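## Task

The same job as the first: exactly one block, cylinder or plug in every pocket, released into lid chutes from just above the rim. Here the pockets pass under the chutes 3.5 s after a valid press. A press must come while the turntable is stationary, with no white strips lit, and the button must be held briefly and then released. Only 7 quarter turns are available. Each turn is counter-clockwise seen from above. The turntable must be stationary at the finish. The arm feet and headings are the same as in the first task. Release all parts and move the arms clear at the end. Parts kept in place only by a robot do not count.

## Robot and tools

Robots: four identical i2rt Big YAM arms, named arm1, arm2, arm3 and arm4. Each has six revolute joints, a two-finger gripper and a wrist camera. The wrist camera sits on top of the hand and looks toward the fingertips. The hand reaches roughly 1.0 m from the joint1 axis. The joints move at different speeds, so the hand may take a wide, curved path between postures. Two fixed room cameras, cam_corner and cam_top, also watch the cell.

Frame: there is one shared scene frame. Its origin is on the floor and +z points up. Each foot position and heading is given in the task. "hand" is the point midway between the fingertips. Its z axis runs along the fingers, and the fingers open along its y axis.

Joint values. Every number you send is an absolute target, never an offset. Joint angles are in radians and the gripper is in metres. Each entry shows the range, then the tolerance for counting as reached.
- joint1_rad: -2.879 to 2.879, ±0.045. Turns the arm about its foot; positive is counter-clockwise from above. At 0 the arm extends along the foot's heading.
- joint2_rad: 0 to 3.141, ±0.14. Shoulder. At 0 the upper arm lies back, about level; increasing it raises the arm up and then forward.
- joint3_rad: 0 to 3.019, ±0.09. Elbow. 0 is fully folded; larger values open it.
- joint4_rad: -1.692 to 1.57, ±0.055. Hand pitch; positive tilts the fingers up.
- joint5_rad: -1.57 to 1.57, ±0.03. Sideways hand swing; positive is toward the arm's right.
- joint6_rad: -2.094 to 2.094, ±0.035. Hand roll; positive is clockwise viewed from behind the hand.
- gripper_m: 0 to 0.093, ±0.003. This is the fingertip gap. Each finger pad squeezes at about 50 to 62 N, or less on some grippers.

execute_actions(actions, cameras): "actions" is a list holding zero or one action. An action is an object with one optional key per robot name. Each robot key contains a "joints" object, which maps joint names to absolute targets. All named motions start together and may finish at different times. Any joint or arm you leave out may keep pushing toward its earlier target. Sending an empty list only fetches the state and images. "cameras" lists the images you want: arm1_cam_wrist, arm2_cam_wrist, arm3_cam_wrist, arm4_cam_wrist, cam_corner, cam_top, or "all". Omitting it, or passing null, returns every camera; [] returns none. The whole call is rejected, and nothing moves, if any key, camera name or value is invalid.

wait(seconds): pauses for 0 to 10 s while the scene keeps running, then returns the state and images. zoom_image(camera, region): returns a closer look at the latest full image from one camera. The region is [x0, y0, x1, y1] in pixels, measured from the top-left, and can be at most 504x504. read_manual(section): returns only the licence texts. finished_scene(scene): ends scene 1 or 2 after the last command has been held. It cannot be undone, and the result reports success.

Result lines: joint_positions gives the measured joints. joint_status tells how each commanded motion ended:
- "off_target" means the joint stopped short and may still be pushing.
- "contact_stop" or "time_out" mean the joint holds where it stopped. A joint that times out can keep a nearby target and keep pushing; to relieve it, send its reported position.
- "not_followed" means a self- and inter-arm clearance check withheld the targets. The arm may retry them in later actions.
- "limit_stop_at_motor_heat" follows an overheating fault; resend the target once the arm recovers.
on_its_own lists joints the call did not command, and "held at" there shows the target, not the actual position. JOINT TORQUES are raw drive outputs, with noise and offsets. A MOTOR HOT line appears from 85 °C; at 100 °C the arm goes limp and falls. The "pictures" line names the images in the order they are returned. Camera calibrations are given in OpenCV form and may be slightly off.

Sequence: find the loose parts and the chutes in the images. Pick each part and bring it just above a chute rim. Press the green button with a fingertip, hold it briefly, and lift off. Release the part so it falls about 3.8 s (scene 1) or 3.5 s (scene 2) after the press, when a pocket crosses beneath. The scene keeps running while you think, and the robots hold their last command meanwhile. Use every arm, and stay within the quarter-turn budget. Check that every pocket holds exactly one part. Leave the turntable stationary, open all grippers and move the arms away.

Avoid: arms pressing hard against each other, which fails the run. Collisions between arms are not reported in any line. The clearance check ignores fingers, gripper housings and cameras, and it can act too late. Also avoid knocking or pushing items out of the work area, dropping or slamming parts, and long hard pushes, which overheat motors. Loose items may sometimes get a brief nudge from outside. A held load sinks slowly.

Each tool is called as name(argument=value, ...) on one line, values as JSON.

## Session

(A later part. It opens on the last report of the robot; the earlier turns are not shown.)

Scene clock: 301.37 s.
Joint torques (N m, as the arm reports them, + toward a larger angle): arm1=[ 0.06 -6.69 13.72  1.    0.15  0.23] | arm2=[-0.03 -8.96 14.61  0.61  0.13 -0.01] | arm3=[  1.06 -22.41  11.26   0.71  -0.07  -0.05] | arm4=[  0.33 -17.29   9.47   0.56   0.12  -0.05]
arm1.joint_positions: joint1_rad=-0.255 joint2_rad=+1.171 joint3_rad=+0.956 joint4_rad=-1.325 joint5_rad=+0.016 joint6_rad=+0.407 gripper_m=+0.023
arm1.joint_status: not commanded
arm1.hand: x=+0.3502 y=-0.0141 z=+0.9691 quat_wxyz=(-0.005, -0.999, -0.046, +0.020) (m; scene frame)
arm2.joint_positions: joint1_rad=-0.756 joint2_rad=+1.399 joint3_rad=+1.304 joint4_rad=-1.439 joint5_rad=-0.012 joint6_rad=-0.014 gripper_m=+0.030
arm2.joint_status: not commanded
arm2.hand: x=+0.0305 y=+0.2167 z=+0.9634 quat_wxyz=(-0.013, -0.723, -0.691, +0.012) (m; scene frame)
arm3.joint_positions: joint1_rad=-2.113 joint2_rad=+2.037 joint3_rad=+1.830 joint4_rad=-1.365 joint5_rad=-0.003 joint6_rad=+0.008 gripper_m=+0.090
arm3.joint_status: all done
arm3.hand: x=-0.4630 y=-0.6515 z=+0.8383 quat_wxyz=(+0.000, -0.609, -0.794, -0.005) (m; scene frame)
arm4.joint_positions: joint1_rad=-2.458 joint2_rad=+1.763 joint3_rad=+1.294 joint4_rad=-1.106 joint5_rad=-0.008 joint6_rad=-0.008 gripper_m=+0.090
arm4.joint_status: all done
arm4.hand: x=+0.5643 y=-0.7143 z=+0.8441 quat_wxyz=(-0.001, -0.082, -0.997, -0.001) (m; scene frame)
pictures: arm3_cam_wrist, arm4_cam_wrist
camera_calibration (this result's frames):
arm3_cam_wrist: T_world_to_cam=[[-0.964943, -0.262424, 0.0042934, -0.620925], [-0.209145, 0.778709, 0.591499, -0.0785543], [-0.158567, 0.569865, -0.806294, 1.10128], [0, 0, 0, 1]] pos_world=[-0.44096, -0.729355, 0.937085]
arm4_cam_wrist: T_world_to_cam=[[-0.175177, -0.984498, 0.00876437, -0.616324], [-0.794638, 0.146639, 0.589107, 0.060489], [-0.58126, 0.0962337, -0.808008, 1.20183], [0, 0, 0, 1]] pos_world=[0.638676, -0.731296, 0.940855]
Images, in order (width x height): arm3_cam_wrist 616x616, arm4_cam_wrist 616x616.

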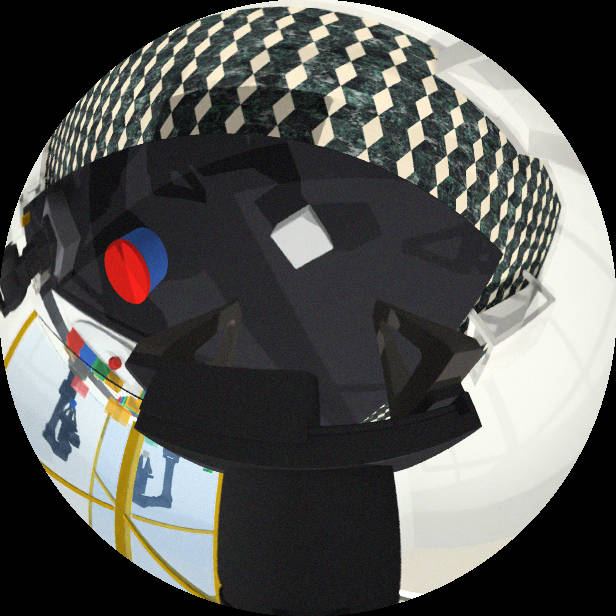

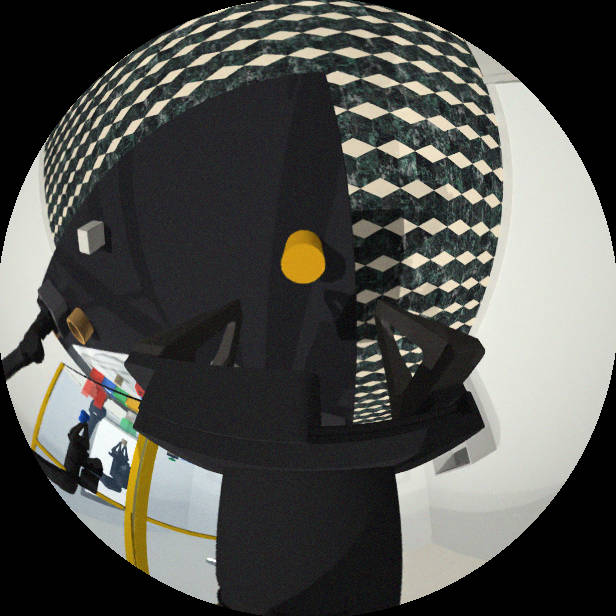

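execute_actions(actions=[{"arm3":{"joints":{"joint6_rad":-0.5}},"arm4":{"joints":{"joint1_rad":-2.44}}}], cameras=[])

execute_actions(actions=[{"arm3":{"joints":{"joint2_rad":2.158,"joint3_rad":1.81,"joint4_rad":-1.188}},"arm4":{"joints":{"joint2_rad":1.872,"joint3_rad":1.22,"joint4_rad":-0.88}}}], cameras=["arm3_cam_wrist","arm4_cam_wrist"])

execute_actions(actions=[{"arm3":{"joints":{"gripper_m":0.0}},"arm4":{"joints":{"gripper_m":0.01}}}], cameras=[])

execute_actions(actions=[{"arm3":{"joints":{"joint2_rad":0.95,"joint3_rad":1.02,"joint4_rad":-1.58,"joint6_rad":0.33}},"arm4":{"joints":{"joint2_rad":0.9,"joint3_rad":0.88,"joint4_rad":-1.55}}}], cameras=[])

execute_actions(actions=[{"arm3":{"joints":{"joint1_rad":-0.245}},"arm4":{"joints":{"joint1_rad":-0.585}}}], cameras=[])

execute_actions(actions=[{"arm3":{"joints":{"joint2_rad":1.415,"joint3_rad":1.38,"joint4_rad":-1.475}},"arm4":{"joints":{"joint2_rad":1.475,"joint3_rad":1.33,"joint4_rad":-1.012}}}])

Scene clock: 321.33 s.
Joint torques (N m, as the arm reports them, + toward a larger angle): arm1=[ 0.15 -6.66 13.71  0.99  0.15  0.22] | arm2=[-0.01 -8.95 14.68  0.56  0.16 -0.03] | arm3=[  0.94 -22.52  11.42   0.76  -0.09  -0.09] | arm4=[  0.74 -16.79   9.4    0.48   0.1   -0.04]
arm1.joint_positions: joint1_rad=-0.255 joint2_rad=+1.171 joint3_rad=+0.956 joint4_rad=-1.325 joint5_rad=+0.016 joint6_rad=+0.407 gripper_m=+0.023
arm1.joint_status: not commanded
arm1.hand: x=+0.3502 y=-0.0141 z=+0.9691 quat_wxyz=(-0.005, -0.999, -0.046, +0.020) (m; scene frame)
arm2.joint_positions: joint1_rad=-0.756 joint2_rad=+1.399 joint3_rad=+1.304 joint4_rad=-1.439 joint5_rad=-0.012 joint6_rad=-0.014 gripper_m=+0.030
arm2.joint_status: not commanded
arm2.hand: x=+0.0305 y=+0.2167 z=+0.9634 quat_wxyz=(-0.013, -0.723, -0.691, +0.012) (m; scene frame)
arm3.joint_positions: joint1_rad=-2.113 joint2_rad=+2.037 joint3_rad=+1.830 joint4_rad=-1.365 joint5_rad=-0.003 joint6_rad=-0.490 gripper_m=+0.090
arm3.joint_status: all done
arm3.hand: x=-0.4630 y=-0.6515 z=+0.8383 quat_wxyz=(-0.002, -0.394, -0.919, -0.005) (m; scene frame)
arm4.joint_positions: joint1_rad=-2.444 joint2_rad=+1.763 joint3_rad=+1.294 joint4_rad=-1.106 joint5_rad=-0.008 joint6_rad=-0.008 gripper_m=+0.090
arm4.joint_status: all done
arm4.hand: x=+0.5654 y=-0.7075 z=+0.8440 quat_wxyz=(-0.001, -0.075, -0.997, -0.001) (m; scene frame)
pictures: none
No camera images: the call's "cameras" was empty. Leave "cameras" out to get every camera's image.

Scene clock: 322.47 s.
Joint torques (N m, as the arm reports them, + toward a larger angle): arm1=[ 0.08 -6.67 13.73  1.01  0.15  0.23] | arm2=[-0.12 -9.01 14.6   0.62  0.16 -0.03] | arm3=[  1.52 -24.35   8.25   1.12  -0.11  -0.09] | arm4=[  0.99 -17.35   6.57   0.83   0.15  -0.05]
arm1.joint_positions: joint1_rad=-0.255 joint2_rad=+1.171 joint3_rad=+0.956 joint4_rad=-1.325 joint5_rad=+0.016 joint6_rad=+0.407 gripper_m=+0.023
arm1.joint_status: not commanded
arm1.hand: x=+0.3502 y=-0.0141 z=+0.9691 quat_wxyz=(-0.005, -0.999, -0.046, +0.020) (m; scene frame)
arm2.joint_positions: joint1_rad=-0.756 joint2_rad=+1.399 joint3_rad=+1.304 joint4_rad=-1.439 joint5_rad=-0.012 joint6_rad=-0.014 gripper_m=+0.030
arm2.joint_status: not commanded
arm2.hand: x=+0.0305 y=+0.2167 z=+0.9634 quat_wxyz=(-0.013, -0.723, -0.691, +0.012) (m; scene frame)
arm3.joint_positions: joint1_rad=-2.113 joint2_rad=+2.169 joint3_rad=+1.800 joint4_rad=-1.201 joint5_rad=-0.003 joint6_rad=-0.491 gripper_m=+0.090
arm3.joint_status: all done
arm3.hand: x=-0.4571 y=-0.6715 z=+0.7456 quat_wxyz=(-0.002, -0.394, -0.919, -0.004) (m; scene frame)
arm4.joint_positions: joint1_rad=-2.444 joint2_rad=+1.894 joint3_rad=+1.211 joint4_rad=-0.895 joint5_rad=-0.008 joint6_rad=-0.008 gripper_m=+0.090
arm4.joint_status: all done
arm4.hand: x=+0.5662 y=-0.7081 z=+0.7545 quat_wxyz=(+0.000, -0.075, -0.997, -0.001) (m; scene frame)
pictures: arm3_cam_wrist, arm4_cam_wrist
camera_calibration (this result's frames):
arm3_cam_wrist: T_world_to_cam=[[-0.722016, -0.691867, 0.00361829, -0.796855], [-0.558555, 0.585964, 0.58708, -0.292736], [-0.408302, 0.42186, -0.809521, 0.827737], [0, 0, 0, 1]] pos_world=[-0.400884, -0.728974, 0.844813]
arm4_cam_wrist: T_world_to_cam=[[-0.161631, -0.986811, 0.00886383, -0.618501], [-0.794969, 0.13552, 0.591319, 0.104575], [-0.584721, 0.0885291, -0.806389, 1.12526], [0, 0, 0, 1]] pos_world=[0.64113, -0.724134, 0.851044]
Images, in order (width x height): arm3_cam_wrist 616x616, arm4_cam_wrist 616x616.

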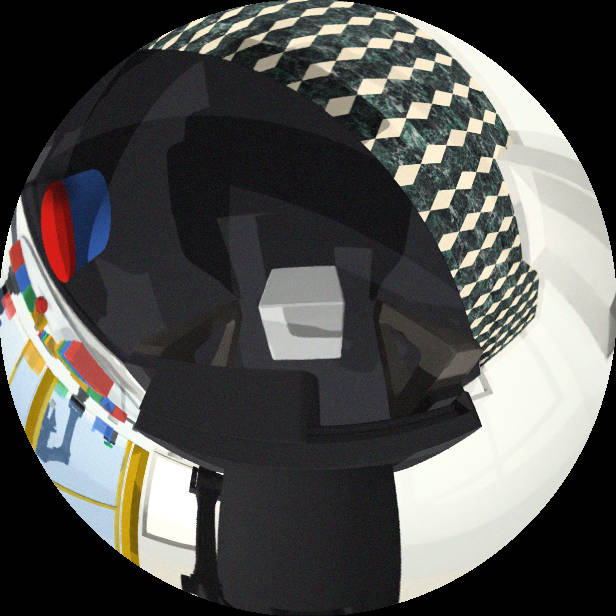

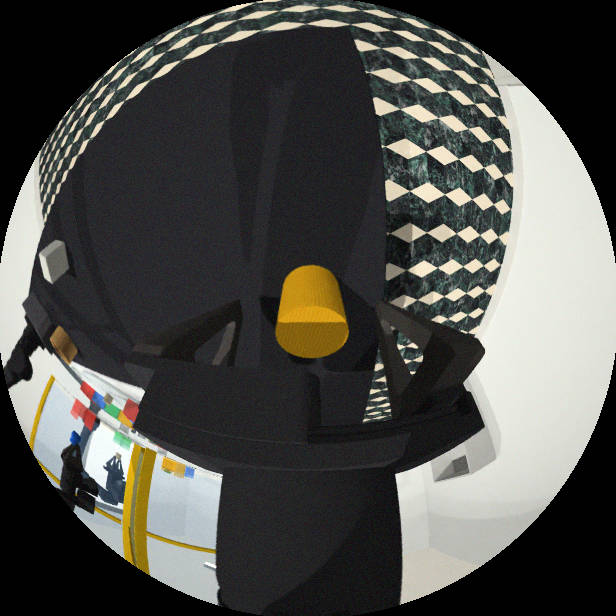

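Scene clock: 323.17 s.
Joint torques (N m, as the arm reports them, + toward a larger angle): arm1=[ 0.1  -6.7  13.73  1.01  0.16  0.23] | arm2=[-0.12 -8.95 14.67  0.58  0.15 -0.04] | arm3=[  1.16 -23.95   8.08   1.06  -0.12  -0.09] | arm4=[  1.05 -17.5    6.61   0.66   0.15  -0.04]
arm1.joint_positions: joint1_rad=-0.255 joint2_rad=+1.171 joint3_rad=+0.956 joint4_rad=-1.325 joint5_rad=+0.016 joint6_rad=+0.407 gripper_m=+0.023
arm1.joint_status: not commanded
arm1.hand: x=+0.3502 y=-0.0141 z=+0.9691 quat_wxyz=(-0.005, -0.999, -0.046, +0.020) (m; scene frame)
arm2.joint_positions: joint1_rad=-0.756 joint2_rad=+1.399 joint3_rad=+1.304 joint4_rad=-1.439 joint5_rad=-0.012 joint6_rad=-0.014 gripper_m=+0.030
arm2.joint_status: not commanded
arm2.hand: x=+0.0305 y=+0.2167 z=+0.9634 quat_wxyz=(-0.013, -0.723, -0.691, +0.012) (m; scene frame)
arm3.joint_positions: joint1_rad=-2.113 joint2_rad=+2.169 joint3_rad=+1.800 joint4_rad=-1.200 joint5_rad=-0.003 joint6_rad=-0.491 gripper_m=+0.039
arm3.joint_status: gripper_m off_target (ended at +0.039, target +0.000)
arm3.hand: x=-0.4569 y=-0.6718 z=+0.7456 quat_wxyz=(-0.002, -0.394, -0.919, -0.004) (m; scene frame)
arm4.joint_positions: joint1_rad=-2.444 joint2_rad=+1.894 joint3_rad=+1.211 joint4_rad=-0.895 joint5_rad=-0.008 joint6_rad=-0.008 gripper_m=+0.038
arm4.joint_status: gripper_m off_target (ended at +0.038, target +0.010)
arm4.hand: x=+0.5663 y=-0.7081 z=+0.7545 quat_wxyz=(+0.000, -0.075, -0.997, -0.002) (m; scene frame)
pictures: none
No camera images: the call's "cameras" was empty. Leave "cameras" out to get every camera's image.

Scene clock: 324.93 s.
Joint torques (N m, as the arm reports them, + toward a larger angle): arm1=[ 0.12 -6.69 13.73  1.    0.16  0.23] | arm2=[-0.19 -9.07 14.67  0.55  0.13 -0.03] | arm3=[ 0.82 -3.81  8.15  0.32 -0.02  0.15] | arm4=[ 0.9  -3.68  7.76 -0.31  0.14 -0.05]
arm1.joint_positions: joint1_rad=-0.255 joint2_rad=+1.171 joint3_rad=+0.956 joint4_rad=-1.325 joint5_rad=+0.016 joint6_rad=+0.407 gripper_m=+0.023
arm1.joint_status: not commanded
arm1.hand: x=+0.3502 y=-0.0141 z=+0.9691 quat_wxyz=(-0.005, -0.999, -0.046, +0.020) (m; scene frame)
arm2.joint_positions: joint1_rad=-0.756 joint2_rad=+1.399 joint3_rad=+1.304 joint4_rad=-1.439 joint5_rad=-0.012 joint6_rad=-0.014 gripper_m=+0.030
arm2.joint_status: not commanded
arm2.hand: x=+0.0305 y=+0.2167 z=+0.9634 quat_wxyz=(-0.013, -0.723, -0.691, +0.012) (m; scene frame)
arm3.joint_positions: joint1_rad=-2.113 joint2_rad=+0.949 joint3_rad=+1.018 joint4_rad=-1.573 joint5_rad=-0.003 joint6_rad=+0.320 gripper_m=+0.039
arm3.joint_status: all done
arm3.hand: x=-0.5631 y=-0.2934 z=+0.9849 quat_wxyz=(-0.029, -0.724, -0.689, +0.011) (m; scene frame)
arm4.joint_positions: joint1_rad=-2.444 joint2_rad=+0.902 joint3_rad=+0.881 joint4_rad=-1.539 joint5_rad=-0.008 joint6_rad=-0.008 gripper_m=+0.038
arm4.joint_status: all done
arm4.hand: x=+0.2923 y=-0.6631 z=+0.9875 quat_wxyz=(-0.009, -0.075, -0.997, -0.001) (m; scene frame)
pictures: none
No camera images: the call's "cameras" was empty. Leave "cameras" out to get every camera's image.

Scene clock: 326.87 s.
Joint torques (N m, as the arm reports them, + toward a larger angle): arm1=[ 0.1  -6.71 13.73  1.01  0.15  0.22] | arm2=[-0.02 -8.92 14.6   0.61  0.15 -0.03] | arm3=[ 2.36 -4.37  8.18  0.38  0.06  0.08] | arm4=[ 0.95 -3.39  7.64 -0.44  0.12 -0.05]
arm1.joint_positions: joint1_rad=-0.255 joint2_rad=+1.171 joint3_rad=+0.956 joint4_rad=-1.325 joint5_rad=+0.016 joint6_rad=+0.407 gripper_m=+0.023
arm1.joint_status: not commanded
arm1.hand: x=+0.3502 y=-0.0141 z=+0.9691 quat_wxyz=(-0.005, -0.999, -0.046, +0.020) (m; scene frame)
arm2.joint_positions: joint1_rad=-0.756 joint2_rad=+1.399 joint3_rad=+1.304 joint4_rad=-1.439 joint5_rad=-0.012 joint6_rad=-0.014 gripper_m=+0.030
arm2.joint_status: not commanded
arm2.hand: x=+0.0305 y=+0.2167 z=+0.9634 quat_wxyz=(-0.013, -0.723, -0.691, +0.012) (m; scene frame)
arm3.joint_positions: joint1_rad=-0.252 joint2_rad=+0.954 joint3_rad=+1.018 joint4_rad=-1.573 joint5_rad=-0.005 joint6_rad=+0.322 gripper_m=+0.039
arm3.joint_status: all done
arm3.hand: x=-0.4158 y=+0.0868 z=+0.9864 quat_wxyz=(-0.029, +0.119, -0.992, -0.018) (m; scene frame)
arm4.joint_positions: joint1_rad=-0.587 joint2_rad=+0.902 joint3_rad=+0.881 joint4_rad=-1.539 joint5_rad=-0.008 joint6_rad=-0.008 gripper_m=+0.038
arm4.joint_status: all done
arm4.hand: x=+0.0405 y=-0.4059 z=+0.9846 quat_wxyz=(+0.000, +0.754, -0.657, -0.003) (m; scene frame)
pictures: none
No camera images: the call's "cameras" was empty. Leave "cameras" out to get every camera's image.

Scene clock: 328.20 s.
Joint torques (N m, as the arm reports them, + toward a larger angle): arm1=[ 0.03 -6.71 13.71  0.99  0.15  0.23] | arm2=[-0.18 -8.99 14.64  0.59  0.15 -0.03] | arm3=[  1.95 -13.56  11.91   0.59   0.04   0.05] | arm4=[  0.59 -13.56  12.39   1.4    0.15  -0.07]
arm1.joint_positions: joint1_rad=-0.255 joint2_rad=+1.171 joint3_rad=+0.956 joint4_rad=-1.325 joint5_rad=+0.016 joint6_rad=+0.407 gripper_m=+0.023
arm1.joint_status: not commanded
arm1.hand: x=+0.3502 y=-0.0141 z=+0.9691 quat_wxyz=(-0.005, -0.999, -0.046, +0.020) (m; scene frame)
arm2.joint_positions: joint1_rad=-0.756 joint2_rad=+1.399 joint3_rad=+1.304 joint4_rad=-1.439 joint5_rad=-0.012 joint6_rad=-0.014 gripper_m=+0.030
arm2.joint_status: not commanded
arm2.hand: x=+0.0305 y=+0.2167 z=+0.9634 quat_wxyz=(-0.013, -0.723, -0.691, +0.012) (m; scene frame)
arm3.joint_positions: joint1_rad=-0.252 joint2_rad=+1.432 joint3_rad=+1.322 joint4_rad=-1.479 joint5_rad=-0.005 joint6_rad=+0.322 gripper_m=+0.039
arm3.joint_status: all done
arm3.hand: x=-0.2825 y=+0.1706 z=+0.9565 quat_wxyz=(+0.008, +0.119, -0.993, -0.001) (m; scene frame)
arm4.joint_positions: joint1_rad=-0.587 joint2_rad=+1.490 joint3_rad=+1.272 joint4_rad=-1.031 joint5_rad=-0.008 joint6_rad=-0.008 gripper_m=+0.038
arm4.joint_status: all done
arm4.hand: x=+0.0040 y=-0.1236 z=+0.9642 quat_wxyz=(-0.103, +0.745, -0.648, -0.118) (m; scene frame)
pictures: arm1_cam_wrist, arm2_cam_wrist, arm3_cam_wrist, arm4_cam_wrist, cam_corner, cam_top
camera_calibration (this result's frames):
arm1_cam_wrist: T_world_to_cam=[[-0.0791636, 0.996829, 0.00806082, 0.0290564], [0.82551, 0.0610211, 0.561079, -0.829847], [0.558808, 0.0510714, -0.827723, 0.72912], [0, 0, 0, 1]] pos_world=[0.279909, -0.0155633, 1.06888]
arm2_cam_wrist: T_world_to_cam=[[-0.998209, 0.0588061, -0.0110132, 0.0322778], [0.0427447, 0.829783, 0.556447, -0.713432], [0.041861, 0.554979, -0.83081, 0.802729], [0, 0, 0, 1]] pos_world=[0.0291123, 0.144598, 1.06426]
arm3_cam_wrist: T_world_to_cam=[[0.239383, -0.97088, 0.00935408, 0.22479], [-0.778538, -0.186184, 0.599344, -0.754596], [-0.58015, -0.150755, -0.800437, 0.75494], [0, 0, 0, 1]] pos_world=[-0.203315, 0.191562, 1.05444]
arm4_cam_wrist: T_world_to_cam=[[0.99233, 0.123427, 0.00682331, 0.000152177], [0.115166, -0.943144, 0.311794, -0.413082], [0.0449193, -0.308617, -0.950125, 1.00087], [0, 0, 0, 1]] pos_world=[0.00246335, -0.0807286, 1.07975]
Images, in order (width x height): arm1_cam_wrist 616x616, arm2_cam_wrist 616x616, arm3_cam_wrist 616x616, arm4_cam_wrist 616x616, cam_corner 896x504, cam_top 896x504.

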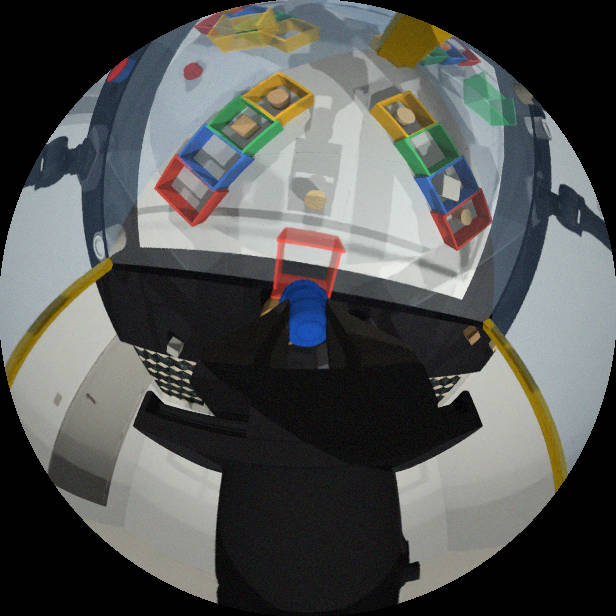

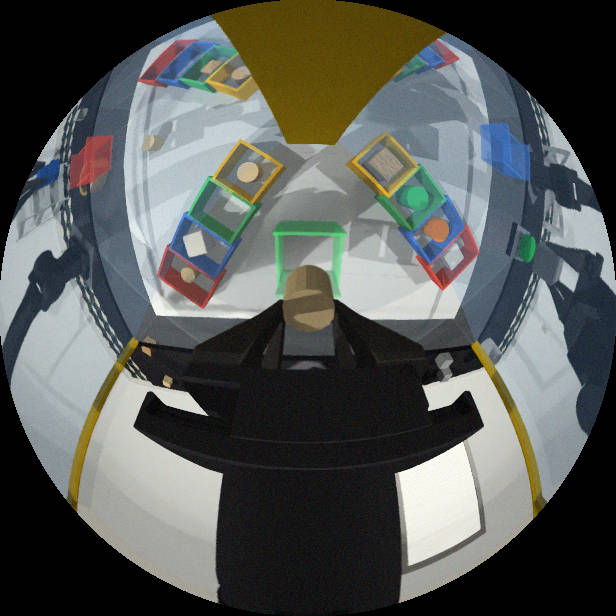

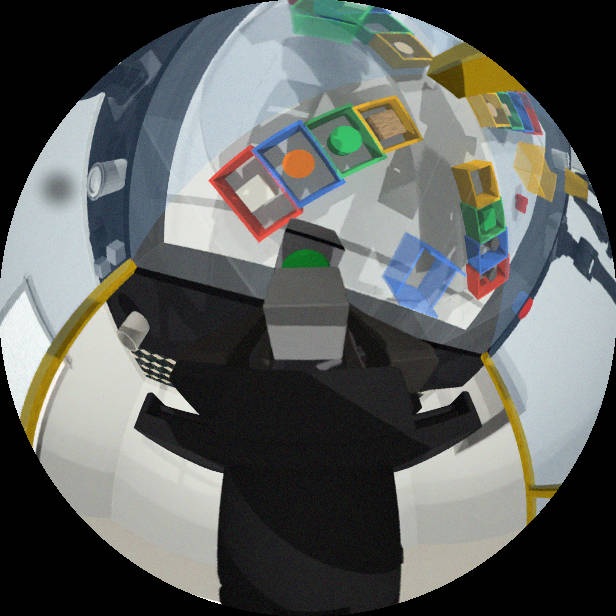

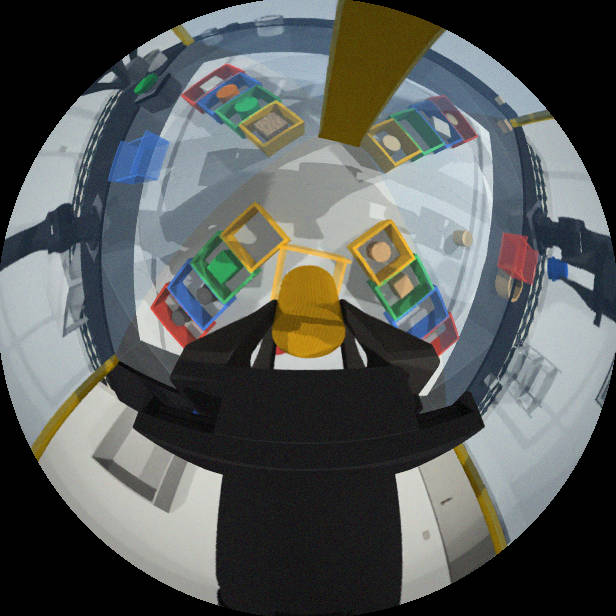

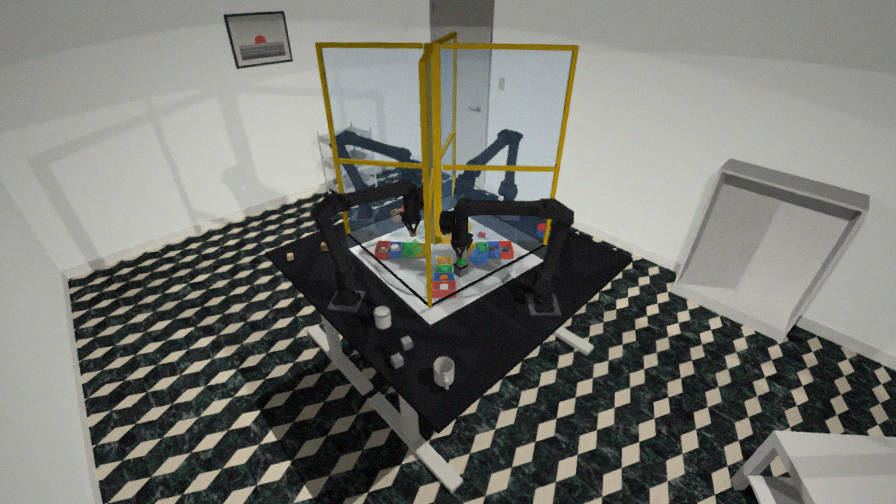

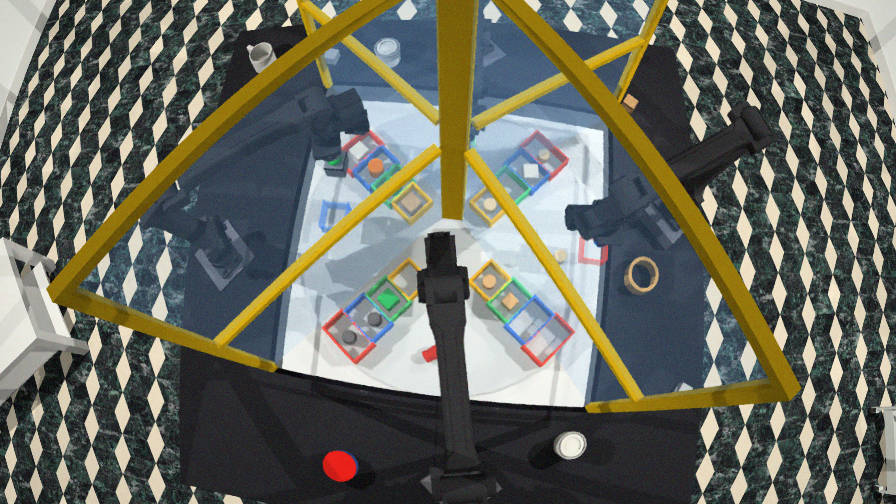

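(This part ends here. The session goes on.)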